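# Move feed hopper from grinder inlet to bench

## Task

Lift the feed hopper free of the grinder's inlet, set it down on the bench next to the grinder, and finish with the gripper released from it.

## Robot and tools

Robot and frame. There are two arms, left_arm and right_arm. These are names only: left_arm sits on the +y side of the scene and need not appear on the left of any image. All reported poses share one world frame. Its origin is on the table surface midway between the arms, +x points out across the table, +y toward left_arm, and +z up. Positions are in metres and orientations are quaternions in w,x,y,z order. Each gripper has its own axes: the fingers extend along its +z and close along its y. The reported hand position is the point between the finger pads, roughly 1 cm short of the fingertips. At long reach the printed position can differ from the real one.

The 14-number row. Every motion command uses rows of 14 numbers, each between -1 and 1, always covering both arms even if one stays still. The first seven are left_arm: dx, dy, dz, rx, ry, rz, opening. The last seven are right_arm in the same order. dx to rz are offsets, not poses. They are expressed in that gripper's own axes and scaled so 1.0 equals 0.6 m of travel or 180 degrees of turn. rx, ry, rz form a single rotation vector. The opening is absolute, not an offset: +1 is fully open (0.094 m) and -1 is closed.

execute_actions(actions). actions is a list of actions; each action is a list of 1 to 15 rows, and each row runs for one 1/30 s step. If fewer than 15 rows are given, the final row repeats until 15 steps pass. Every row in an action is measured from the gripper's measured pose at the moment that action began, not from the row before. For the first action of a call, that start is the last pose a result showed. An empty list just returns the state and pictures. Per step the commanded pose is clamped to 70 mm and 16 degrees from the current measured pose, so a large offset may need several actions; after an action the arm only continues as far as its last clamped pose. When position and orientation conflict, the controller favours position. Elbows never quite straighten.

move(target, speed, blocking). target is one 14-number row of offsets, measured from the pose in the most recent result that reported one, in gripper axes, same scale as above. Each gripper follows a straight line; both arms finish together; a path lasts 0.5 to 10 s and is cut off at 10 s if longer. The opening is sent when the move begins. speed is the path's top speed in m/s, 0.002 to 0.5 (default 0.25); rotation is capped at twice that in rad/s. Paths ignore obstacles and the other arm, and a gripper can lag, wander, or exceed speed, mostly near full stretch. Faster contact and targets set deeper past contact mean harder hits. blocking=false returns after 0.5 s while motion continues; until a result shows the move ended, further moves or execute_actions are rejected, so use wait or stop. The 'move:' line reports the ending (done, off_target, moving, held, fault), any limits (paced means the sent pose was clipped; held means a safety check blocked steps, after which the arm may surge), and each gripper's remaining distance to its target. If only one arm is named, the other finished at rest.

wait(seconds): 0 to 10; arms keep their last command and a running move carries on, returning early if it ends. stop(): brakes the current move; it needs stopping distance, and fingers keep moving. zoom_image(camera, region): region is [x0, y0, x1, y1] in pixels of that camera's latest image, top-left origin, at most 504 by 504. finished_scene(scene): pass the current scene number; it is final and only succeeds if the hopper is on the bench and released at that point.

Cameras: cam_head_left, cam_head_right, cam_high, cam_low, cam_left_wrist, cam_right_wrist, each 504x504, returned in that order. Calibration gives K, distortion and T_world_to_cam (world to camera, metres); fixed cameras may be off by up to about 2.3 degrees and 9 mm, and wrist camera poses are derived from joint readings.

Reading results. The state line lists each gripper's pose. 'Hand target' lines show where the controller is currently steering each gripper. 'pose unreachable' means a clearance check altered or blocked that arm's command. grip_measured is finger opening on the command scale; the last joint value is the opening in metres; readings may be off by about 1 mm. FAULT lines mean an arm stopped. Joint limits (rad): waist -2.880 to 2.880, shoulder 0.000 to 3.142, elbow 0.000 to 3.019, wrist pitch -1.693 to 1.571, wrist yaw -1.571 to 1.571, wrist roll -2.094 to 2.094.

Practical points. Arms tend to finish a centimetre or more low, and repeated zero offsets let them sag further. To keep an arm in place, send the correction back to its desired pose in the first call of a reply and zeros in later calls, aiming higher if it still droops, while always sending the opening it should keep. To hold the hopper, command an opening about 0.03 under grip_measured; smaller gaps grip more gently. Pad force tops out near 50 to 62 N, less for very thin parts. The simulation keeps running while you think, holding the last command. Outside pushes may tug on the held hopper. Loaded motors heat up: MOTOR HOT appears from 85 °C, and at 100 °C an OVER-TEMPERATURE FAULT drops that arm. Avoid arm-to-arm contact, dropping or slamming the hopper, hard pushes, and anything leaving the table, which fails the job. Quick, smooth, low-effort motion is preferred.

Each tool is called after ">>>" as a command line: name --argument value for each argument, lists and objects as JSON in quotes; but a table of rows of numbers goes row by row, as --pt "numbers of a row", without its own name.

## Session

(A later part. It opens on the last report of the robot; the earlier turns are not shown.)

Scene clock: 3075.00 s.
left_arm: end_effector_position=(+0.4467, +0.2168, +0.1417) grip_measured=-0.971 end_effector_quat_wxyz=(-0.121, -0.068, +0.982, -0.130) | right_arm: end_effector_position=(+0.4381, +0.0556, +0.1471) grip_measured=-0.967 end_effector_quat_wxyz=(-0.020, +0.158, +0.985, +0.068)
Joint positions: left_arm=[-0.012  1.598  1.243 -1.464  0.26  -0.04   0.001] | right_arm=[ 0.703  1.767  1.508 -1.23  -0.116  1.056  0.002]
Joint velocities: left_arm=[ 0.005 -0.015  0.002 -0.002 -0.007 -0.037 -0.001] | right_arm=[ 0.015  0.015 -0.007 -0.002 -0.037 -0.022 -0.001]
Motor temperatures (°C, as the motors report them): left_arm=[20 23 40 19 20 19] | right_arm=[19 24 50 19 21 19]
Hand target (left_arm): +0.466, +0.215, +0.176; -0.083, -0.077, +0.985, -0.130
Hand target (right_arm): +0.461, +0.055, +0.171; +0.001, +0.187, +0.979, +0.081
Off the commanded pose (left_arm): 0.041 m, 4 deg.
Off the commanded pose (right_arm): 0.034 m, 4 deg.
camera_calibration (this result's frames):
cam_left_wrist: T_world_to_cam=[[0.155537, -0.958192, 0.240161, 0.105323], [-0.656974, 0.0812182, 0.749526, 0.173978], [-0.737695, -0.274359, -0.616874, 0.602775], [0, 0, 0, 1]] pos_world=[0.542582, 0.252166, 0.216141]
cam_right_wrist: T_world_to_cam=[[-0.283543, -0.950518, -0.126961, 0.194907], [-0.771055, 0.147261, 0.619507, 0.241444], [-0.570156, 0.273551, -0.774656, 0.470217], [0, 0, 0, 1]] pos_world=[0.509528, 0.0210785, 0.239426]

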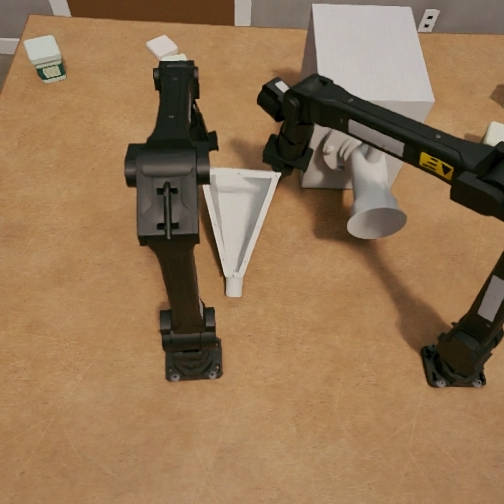

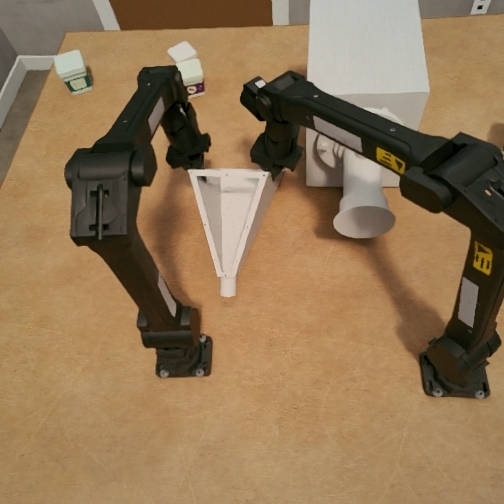

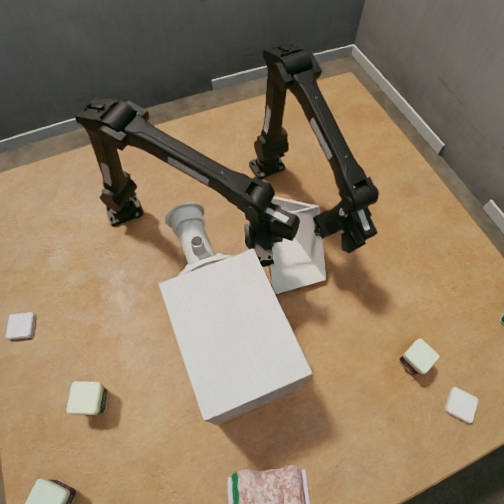

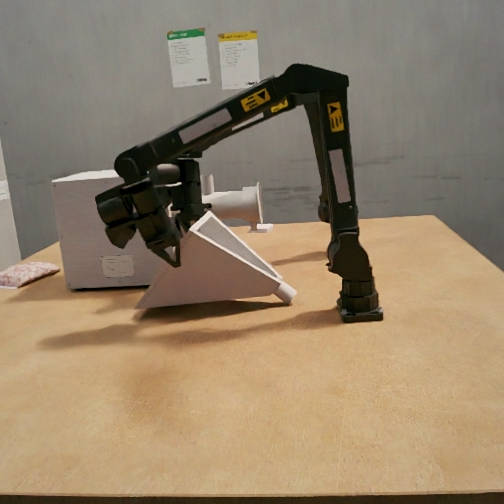

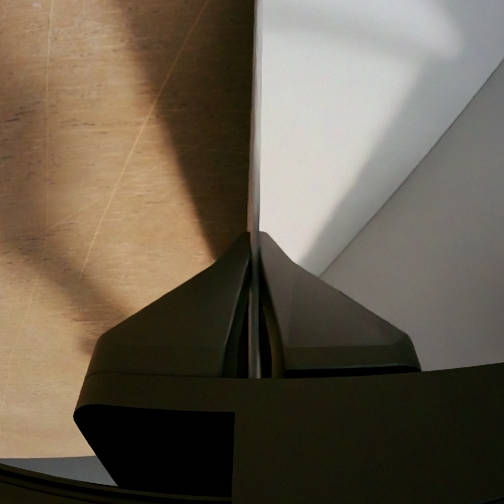

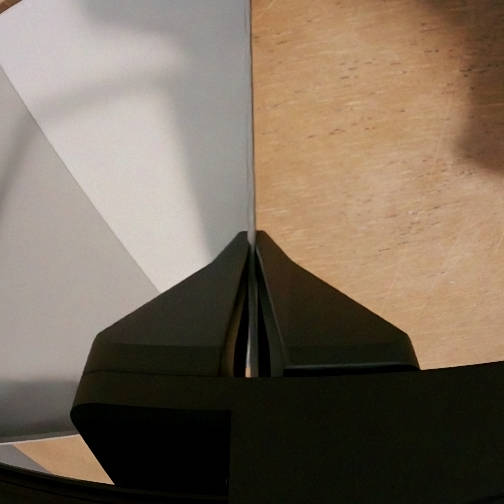

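>>> execute_actions --actions '[[[-0.0415,-0.018,-0.046,-0.003,-0.012,-0.004,-1, -0.0529,0.0234,-0.0185,0.0,0.004,0.022,-1]]]'

>>> zoom_image --camera "cam_low" --region '[100, 130, 340, 340]'

Scene clock: 3079.60 s.
left_arm: end_effector_position=(+0.4584, +0.2176, +0.1300) grip_measured=-0.971 end_effector_quat_wxyz=(-0.139, -0.069, +0.980, -0.127) | right_arm: end_effector_position=(+0.4496, +0.0566, +0.1366) grip_measured=-0.967 end_effector_quat_wxyz=(-0.046, +0.159, +0.984, +0.059)
Joint positions: left_arm=[-0.015  1.661  1.283 -1.478  0.254 -0.041  0.001] | right_arm=[ 0.681  1.828  1.567 -1.278 -0.146  1.035  0.002]
Joint velocities: left_arm=[-0.015  0.015  0.017  0.002  0.066 -0.037 -0.002] | right_arm=[-0.005 -0.015 -0.017 -0.017 -0.022 -0.007 -0.001]
Motor temperatures (°C, as the motors report them): left_arm=[20 23 40 19 20 19] | right_arm=[19 24 50 19 21 19]
Hand target (left_arm): +0.476, +0.216, +0.164; -0.103, -0.076, +0.984, -0.125
Hand target (right_arm): +0.472, +0.056, +0.159; -0.028, +0.191, +0.979, +0.070
Off the commanded pose (left_arm): 0.039 m, 4 deg.
Off the commanded pose (right_arm): 0.031 m, 4 deg.
camera_calibration (this result's frames):
cam_left_wrist: T_world_to_cam=[[0.161315, -0.959566, 0.230673, 0.106014], [-0.628141, 0.0804484, 0.77393, 0.174131], [-0.761194, -0.269742, -0.589765, 0.610587], [0, 0, 0, 1]] pos_world=[0.557052, 0.25242, 0.200883]
cam_right_wrist: T_world_to_cam=[[-0.288829, -0.951983, -0.101521, 0.196847], [-0.735641, 0.152817, 0.659909, 0.234934], [-0.612708, 0.265284, -0.744455, 0.483936], [0, 0, 0, 1]] pos_world=[0.526194, 0.0231123, 0.225218]

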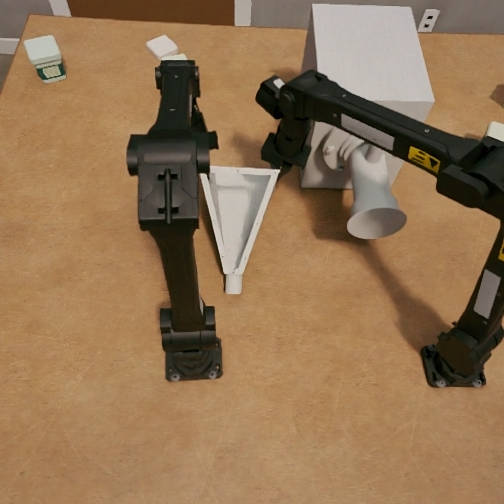

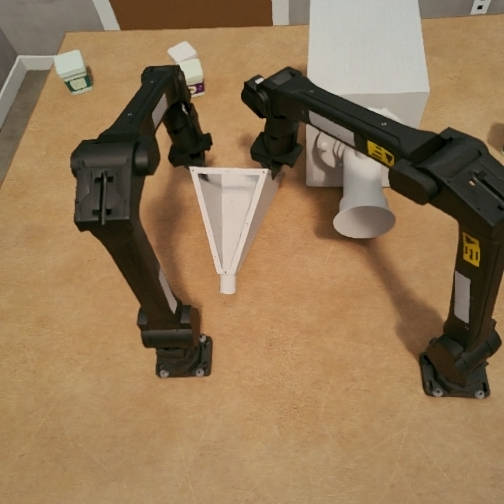

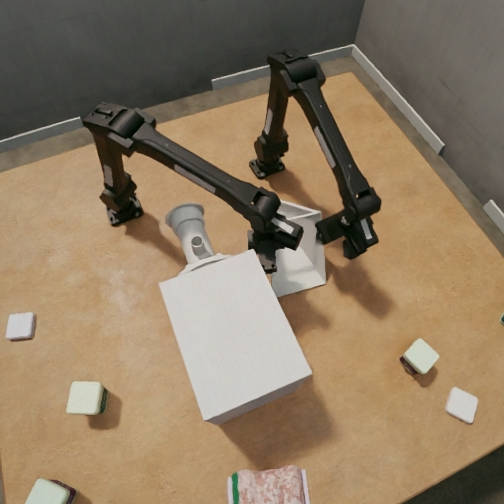

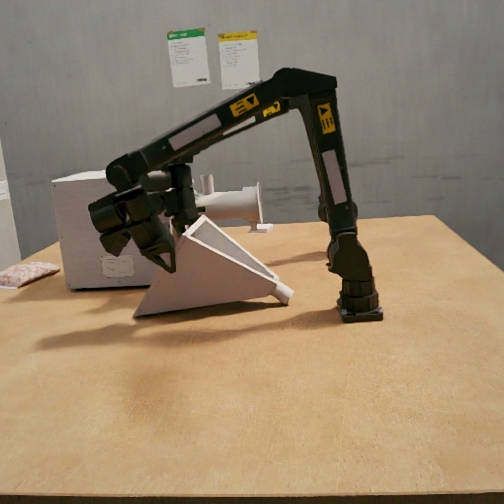

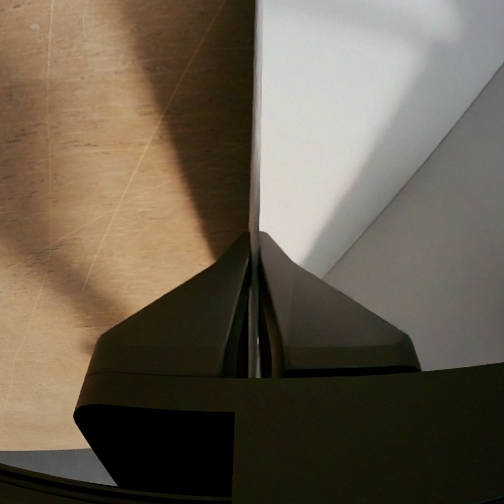

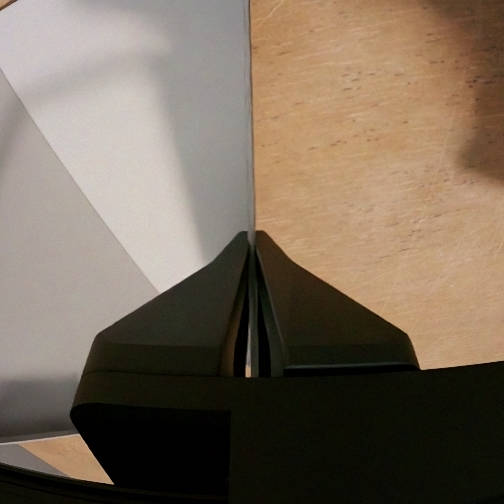

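Region (100, 130, 340, 340) of cam_low's 504x504 image, scaled by 2.100, with more detail than that image has; it fills the top 441 rows of this view, and the rest is white.

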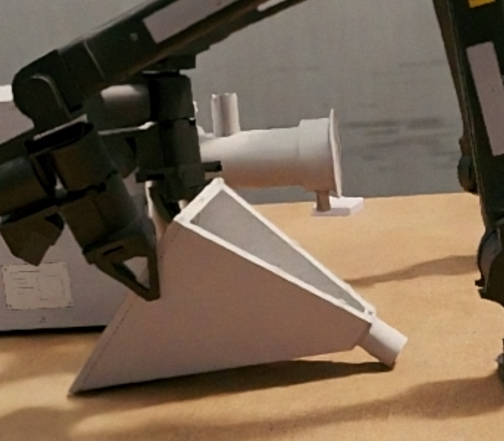

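>>> execute_actions --actions '[[[-0.03,-0.0135,-0.040,0.0,-0.018,0.0,-1, -0.035,0.018,-0.016,0.0,-0.004,0.02,-1]]]'

>>> zoom_image --camera "cam_low" --region '[100, 130, 340, 340]'

Scene clock: 3085.47 s.
left_arm: end_effector_position=(+0.4606, +0.2177, +0.1262) grip_measured=-0.971 end_effector_quat_wxyz=(-0.144, -0.069, +0.979, -0.127) | right_arm: end_effector_position=(+0.4518, +0.0571, +0.1337) grip_measured=-0.966 end_effector_quat_wxyz=(-0.053, +0.158, +0.985, +0.052)
Joint positions: left_arm=[-0.015  1.676  1.29  -1.479  0.254 -0.04   0.001] | right_arm=[ 0.678  1.848  1.587 -1.299 -0.149  1.028  0.002]
Joint velocities: left_arm=[-0.015 -0.005 -0.002 -0.002  0.007  0.037 -0.001] | right_arm=[ 0.005 -0.005  0.002 -0.007 -0.037 -0.022  0.   ]
Motor temperatures (°C, as the motors report them): left_arm=[20 23 39 19 20 19] | right_arm=[19 24 49 19 21 19]
Hand target (left_arm): +0.481, +0.218, +0.149; -0.112, -0.072, +0.983, -0.126
Hand target (right_arm): +0.473, +0.058, +0.145; -0.042, +0.190, +0.979, +0.057
Off the commanded pose (left_arm): 0.032 m, 4 deg.
Off the commanded pose (right_arm): 0.025 m, 4 deg.
camera_calibration (this result's frames):
cam_left_wrist: T_world_to_cam=[[0.162795, -0.959401, 0.23032, 0.105916], [-0.621172, 0.0817056, 0.779403, 0.174273], [-0.766579, -0.269951, -0.582652, 0.611748], [0, 0, 0, 1]] pos_world=[0.559964, 0.252519, 0.196213]
cam_right_wrist: T_world_to_cam=[[-0.286012, -0.954288, -0.0867898, 0.194528], [-0.725596, 0.156528, 0.670081, 0.232306], [-0.625865, 0.254625, -0.737197, 0.488508], [0, 0, 0, 1]] pos_world=[0.529938, 0.0248863, 0.221346]

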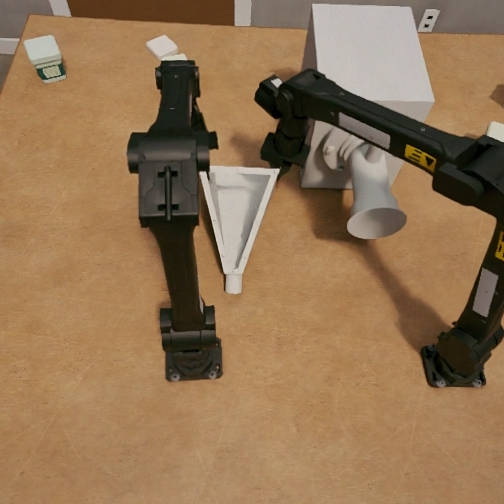

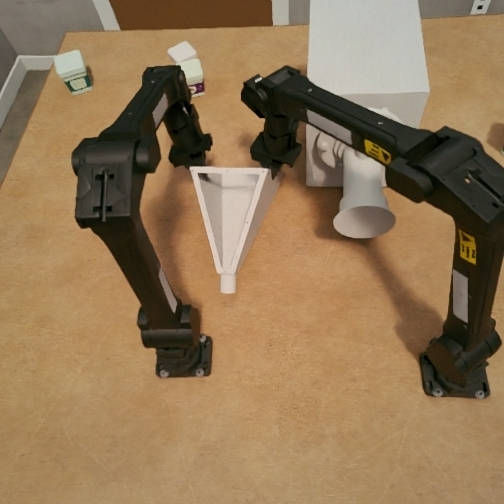

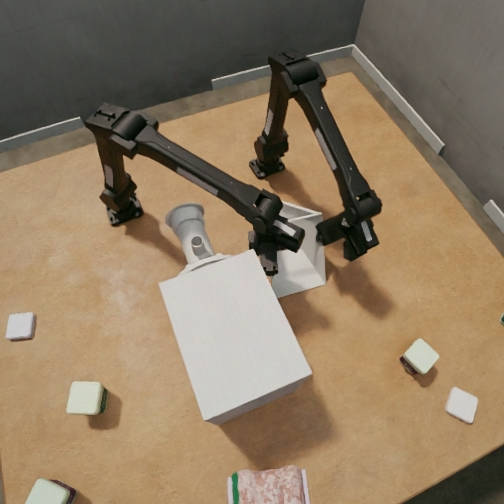

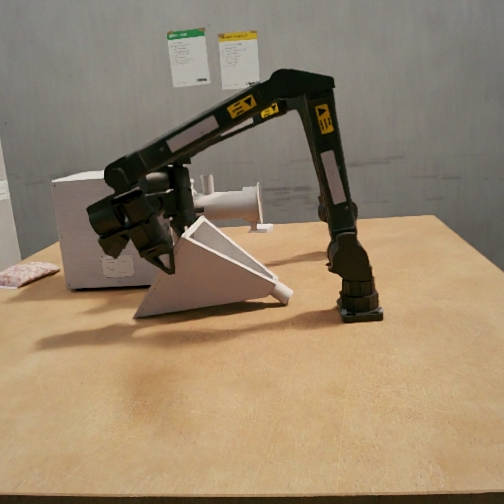

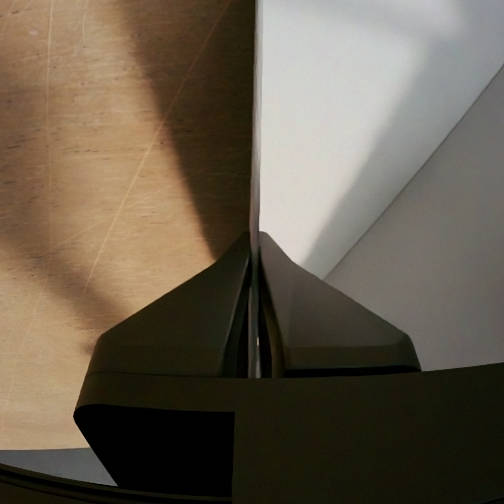

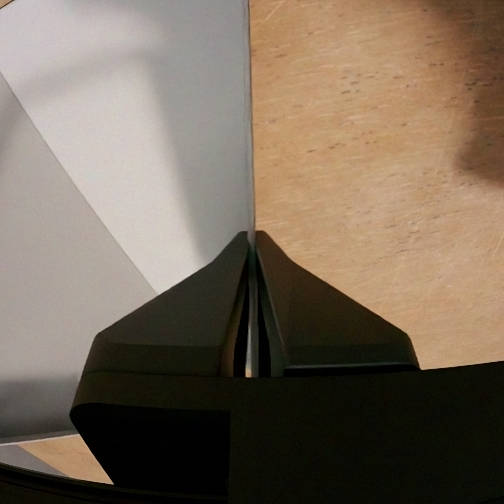

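Region (100, 130, 340, 340) of cam_low's 504x504 image, scaled by 2.100, with more detail than that image has; it fills the top 441 rows of this view, and the rest is white.

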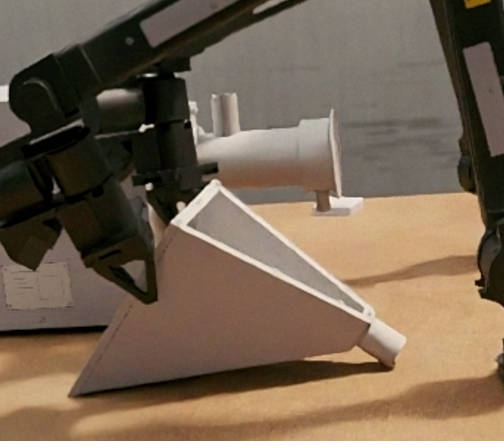

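>>> execute_actions --actions '[[[-0.008,-0.006,-0.021,0.0,-0.01,0.0,-1, -0.013,0.006,-0.009,0.0,-0.004,0.012,-1]]]'

>>> zoom_image --camera "cam_low" --region '[100, 130, 340, 340]'

Scene clock: 3090.50 s.
left_arm: end_effector_position=(+0.4606, +0.2177, +0.1262) grip_measured=-0.971 end_effector_quat_wxyz=(-0.144, -0.068, +0.979, -0.127) | right_arm: end_effector_position=(+0.4518, +0.0571, +0.1337) grip_measured=-0.966 end_effector_quat_wxyz=(-0.053, +0.156, +0.985, +0.052)
Joint positions: left_arm=[-0.015  1.676  1.29  -1.479  0.254 -0.039  0.001] | right_arm=[ 0.678  1.848  1.587 -1.299 -0.149  1.024  0.002]
Joint velocities: left_arm=[-0.005  0.015 -0.007  0.007  0.022 -0.081  0.   ] | right_arm=[-0.005 -0.005 -0.022 -0.002  0.007  0.051  0.001]
Motor temperatures (°C, as the motors report them): left_arm=[20 23 39 19 20 19] | right_arm=[19 24 49 19 21 19]
Hand target (left_arm): +0.469, +0.218, +0.137; -0.129, -0.071, +0.981, -0.126
Hand target (right_arm): +0.461, +0.057, +0.138; -0.048, +0.176, +0.982, +0.050
Off the commanded pose (left_arm): 0.014 m, 2 deg.
Off the commanded pose (right_arm): 0.010 m, 2 deg.
camera_calibration (this result's frames):
cam_left_wrist: T_world_to_cam=[[0.161707, -0.959504, 0.23066, 0.106397], [-0.621325, 0.0825998, 0.779187, 0.174176], [-0.766685, -0.269314, -0.582807, 0.611678], [0, 0, 0, 1]] pos_world=[0.559979, 0.252435, 0.196233]
cam_right_wrist: T_world_to_cam=[[-0.28237, -0.95533, -0.0872426, 0.193002], [-0.726486, 0.153562, 0.669803, 0.232915], [-0.626486, 0.252513, -0.737395, 0.488936], [0, 0, 0, 1]] pos_world=[0.530019, 0.0251514, 0.22137]

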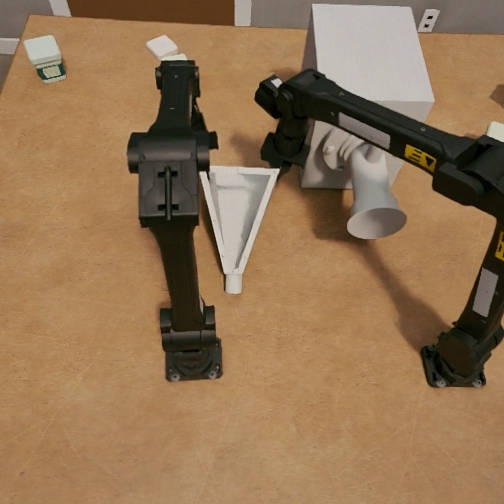

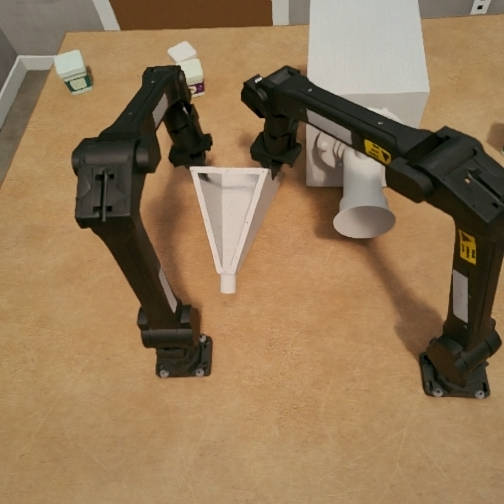

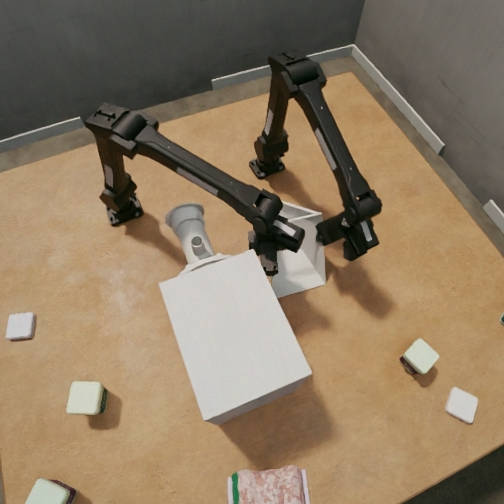

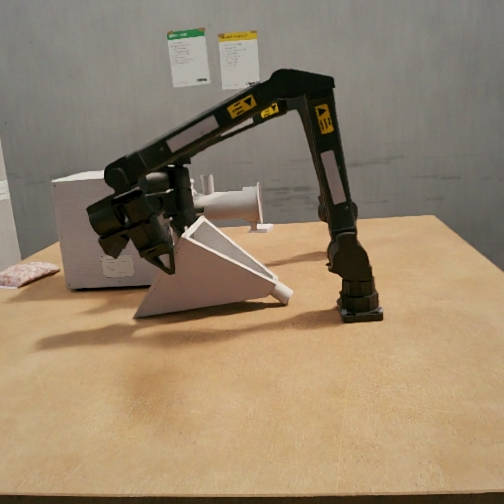

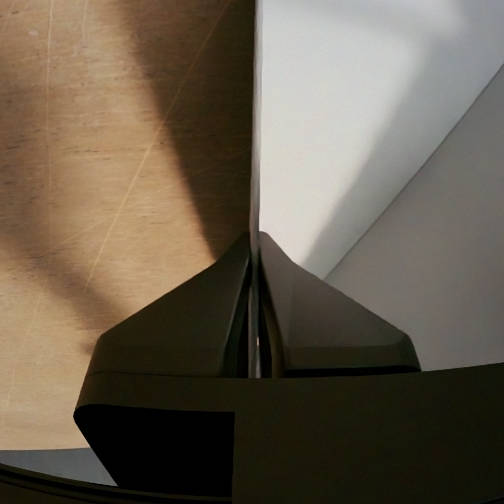

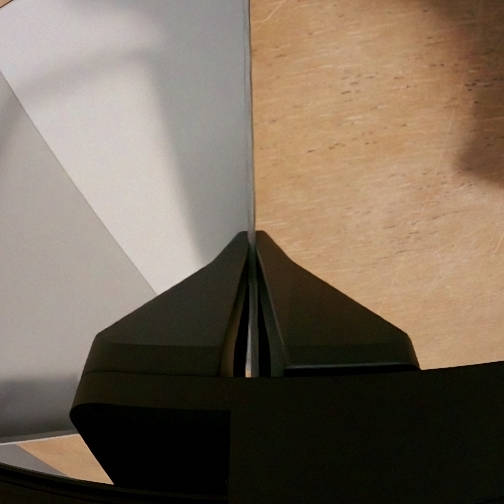

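Region (100, 130, 340, 340) of cam_low's 504x504 image, scaled by 2.100, with more detail than that image has; it fills the top 441 rows of this view, and the rest is white.

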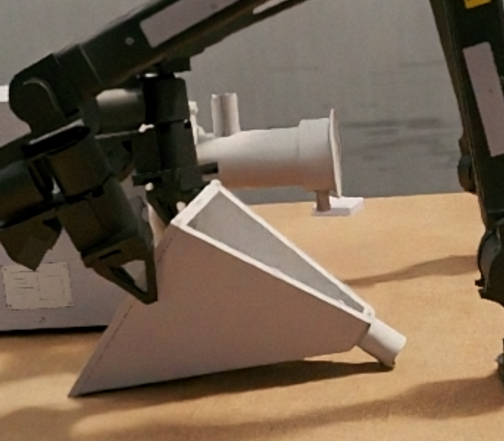

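>>> execute_actions --actions '[[[-0.008,-0.006,-0.021,0.0,-0.01,0.0,-0.8, -0.013,0.006,-0.009,0.0,-0.004,0.006,-0.8],[-0.008,-0.006,-0.021,0.0,-0.01,0.0,-0.8, -0.013,0.006,-0.009,0.0,-0.004,0.006,-0.8],[-0.008,-0.006,-0.021,0.0,-0.01,0.0,-0.7, -0.013,0.006,-0.009,0.0,-0.004,0.006,-0.7],[-0.008,-0.006,-0.021,0.0,-0.01,0.0,-0.7, -0.013,0.006,-0.009,0.0,-0.004,0.006,-0.7],[-0.008,-0.006,-0.021,0.0,-0.01,0.0,-0.6, -0.013,0.006,-0.009,0.0,-0.004,0.006,-0.6],[-0.008,-0.006,-0.021,0.0,-0.01,0.0,-0.5, -0.013,0.006,-0.009,0.0,-0.004,0.006,-0.5],[-0.008,-0.006,-0.021,0.0,-0.01,0.0,-0.4, -0.013,0.006,-0.009,0.0,-0.004,0.006,-0.4],[-0.008,-0.006,-0.021,0.0,-0.01,0.0,-0.3, -0.013,0.006,-0.009,0.0,-0.004,0.006,-0.3]]]'

>>> zoom_image --camera "cam_low" --region '[100, 130, 340, 340]'

Scene clock: 3103.90 s.
left_arm: end_effector_position=(+0.4607, +0.2174, +0.1263) grip_measured=-0.303 end_effector_quat_wxyz=(-0.144, -0.069, +0.979, -0.128) | right_arm: end_effector_position=(+0.4530, +0.0530, +0.1329) grip_measured=-0.302 end_effector_quat_wxyz=(-0.051, +0.160, +0.985, +0.045)
Joint positions: left_arm=[-0.015  1.676  1.29  -1.479  0.256 -0.039  0.033] | right_arm=[ 0.675  1.849  1.587 -1.307 -0.136  1.029  0.033]
Joint velocities: left_arm=[ 0.005 -0.005 -0.017  0.007  0.007 -0.037  0.002] | right_arm=[-0.015  0.005 -0.012 -0.017 -0.081  0.051  0.   ]
Motor temperatures (°C, as the motors report them): left_arm=[20 23 37 19 20 19] | right_arm=[19 24 48 19 21 19]
Hand target (left_arm): +0.469, +0.218, +0.137; -0.128, -0.070, +0.981, -0.126
Hand target (right_arm): +0.461, +0.057, +0.138; -0.048, +0.166, +0.984, +0.051
Off the commanded pose (left_arm): 0.014 m, 2 deg.
Off the commanded pose (right_arm): 0.011 m, 1 deg.
camera_calibration (this result's frames):
cam_left_wrist: T_world_to_cam=[[0.162472, -0.959061, 0.231959, 0.105522], [-0.621382, 0.0831625, 0.779082, 0.174087], [-0.766477, -0.270715, -0.582432, 0.611835], [0, 0, 0, 1]] pos_world=[0.559988, 0.252357, 0.196248]
cam_right_wrist: T_world_to_cam=[[-0.290309, -0.95416, -0.0728, 0.19097], [-0.725933, 0.170023, 0.666418, 0.234193], [-0.623492, 0.246315, -0.742015, 0.489738], [0, 0, 0, 1]] pos_world=[0.530796, 0.021768, 0.221225]

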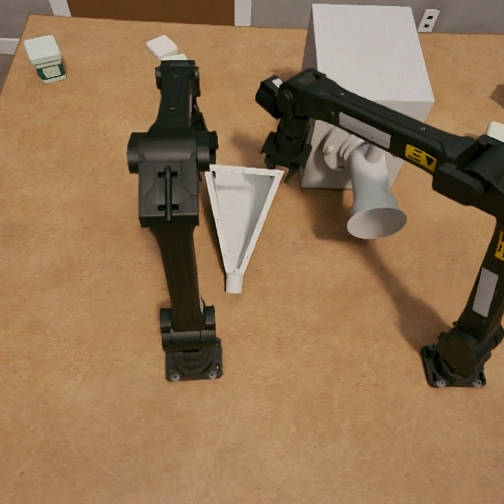

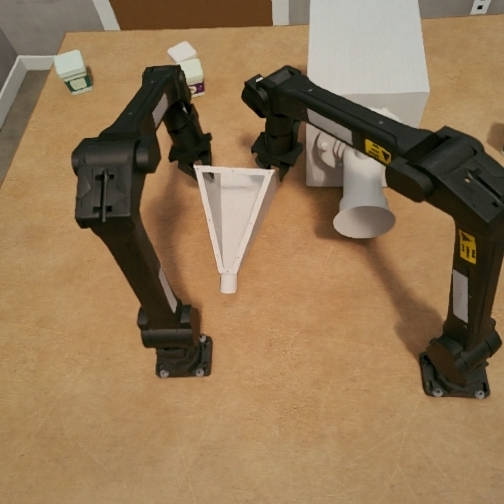

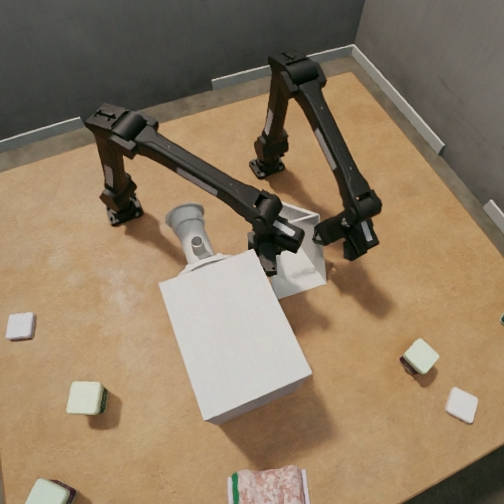

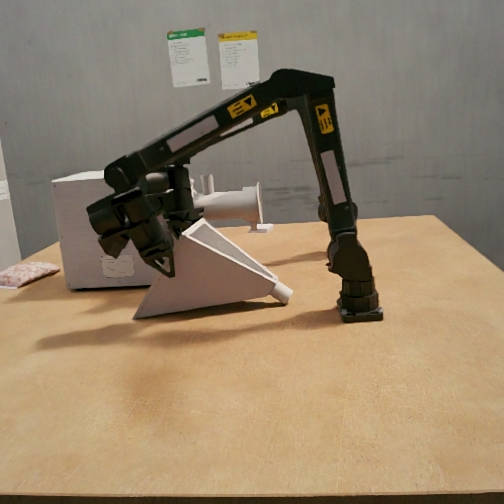

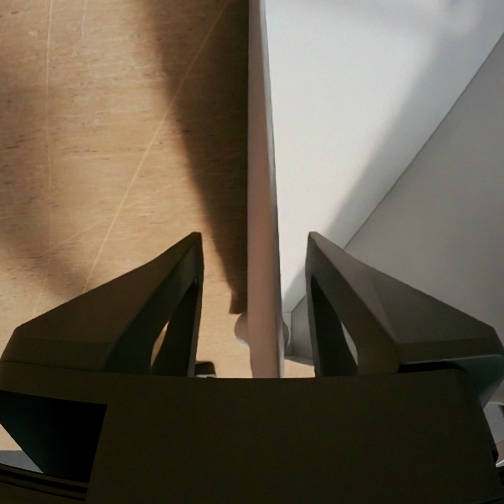

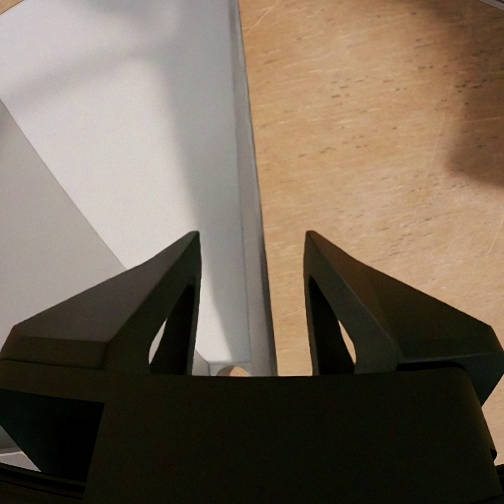

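Region (100, 130, 340, 340) of cam_low's 504x504 image, scaled by 2.100, with more detail than that image has; it fills the top 441 rows of this view, and the rest is white.

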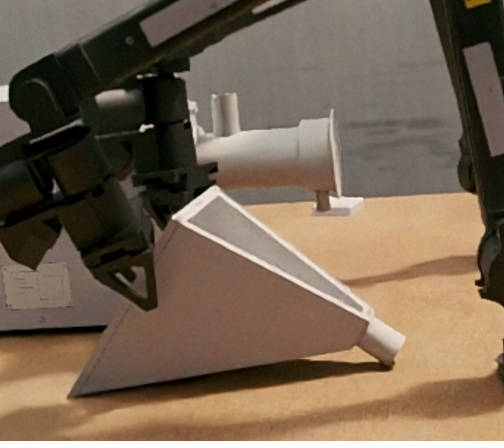

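>>> move --target '[-0.01,0,-0.14,0,0,0,-0.3, -0.01,0,-0.14,0,0,0,-0.3]' --speed 0.12

Scene clock: 3108.67 s.
left_arm: end_effector_position=(+0.4754, +0.2341, +0.1911) grip_measured=-0.303 end_effector_quat_wxyz=(-0.159, -0.071, +0.976, -0.127) | right_arm: end_effector_position=(+0.4494, +0.0437, +0.1976) grip_measured=-0.302 end_effector_quat_wxyz=(-0.064, +0.149, +0.986, +0.031)
Joint positions: left_arm=[ 0.018  1.686  1.475 -1.691  0.245 -0.009  0.033] | right_arm=[ 0.666  1.82   1.717 -1.507 -0.137  0.996  0.033]
Joint velocities: left_arm=[-0.015  0.005  0.022 -0.032 -0.007 -0.051  0.001] | right_arm=[ 0.005 -0.015 -0.002  0.002  0.007  0.037 -0.001]
Motor temperatures (°C, as the motors report them): left_arm=[20 23 37 19 20 19] | right_arm=[19 24 47 19 21 19]
Hand target (left_arm): +0.487, +0.240, +0.203; -0.143, -0.069, +0.979, -0.128
Hand target (right_arm): +0.464, +0.042, +0.216; -0.051, +0.160, +0.985, +0.045
Off the commanded pose (left_arm): 0.018 m, 2 deg.
Off the commanded pose (right_arm): 0.024 m, 2 deg.
move: off_target (left_arm, right_arm)
camera_calibration (this result's frames):
cam_left_wrist: T_world_to_cam=[[0.170715, -0.958649, 0.227703, 0.100904], [-0.59728, 0.0831145, 0.797715, 0.116404], [-0.783654, -0.272185, -0.558393, 0.669326], [0, 0, 0, 1]] pos_world=[0.57682, 0.269237, 0.257914]
cam_right_wrist: T_world_to_cam=[[-0.268483, -0.962302, -0.0434996, 0.170491], [-0.711155, 0.167549, 0.682778, 0.180328], [-0.64975, 0.214249, -0.72933, 0.548469], [0, 0, 0, 1]] pos_world=[0.530383, 0.0163407, 0.284307]

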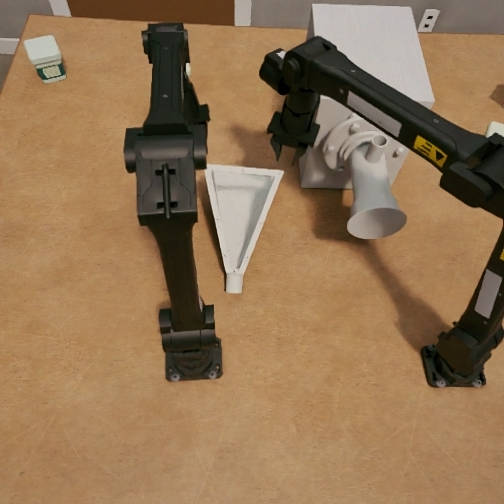

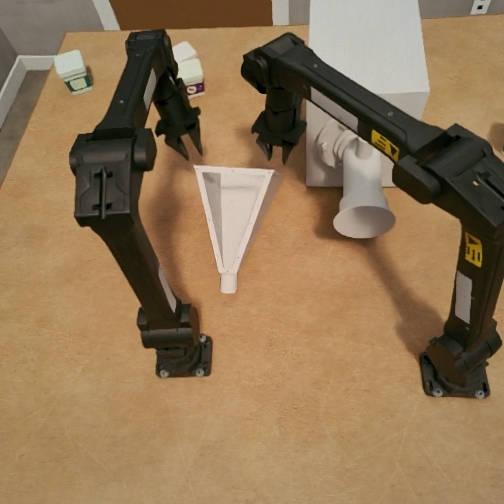

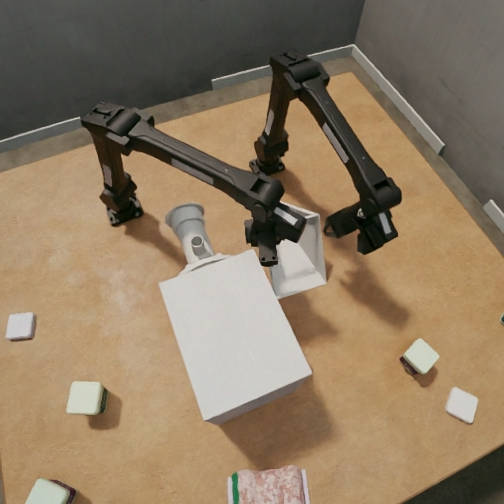

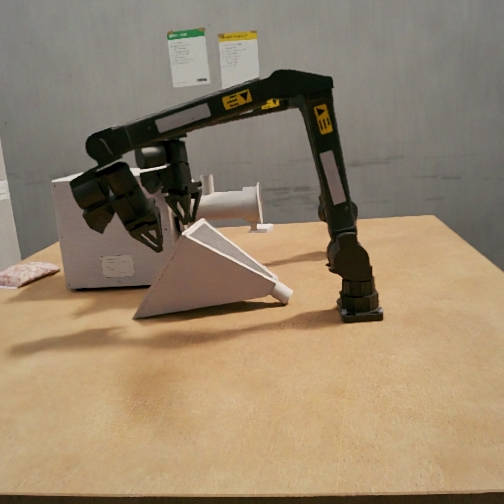

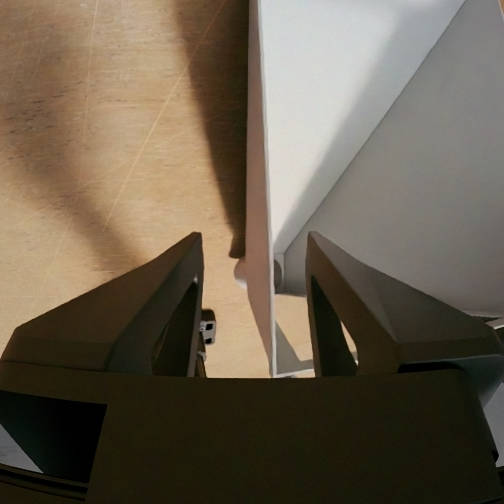

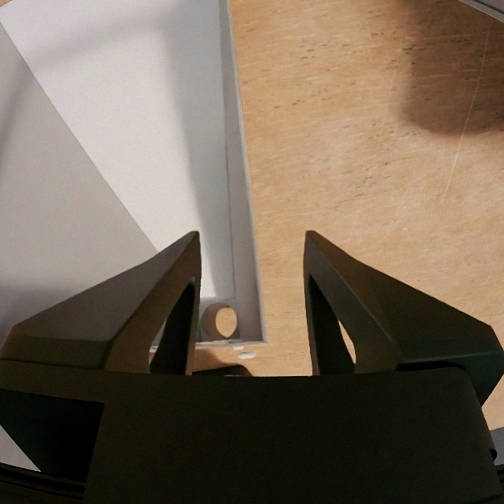

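>>> finished_scene --scene 1

The scene is finished: the task was done.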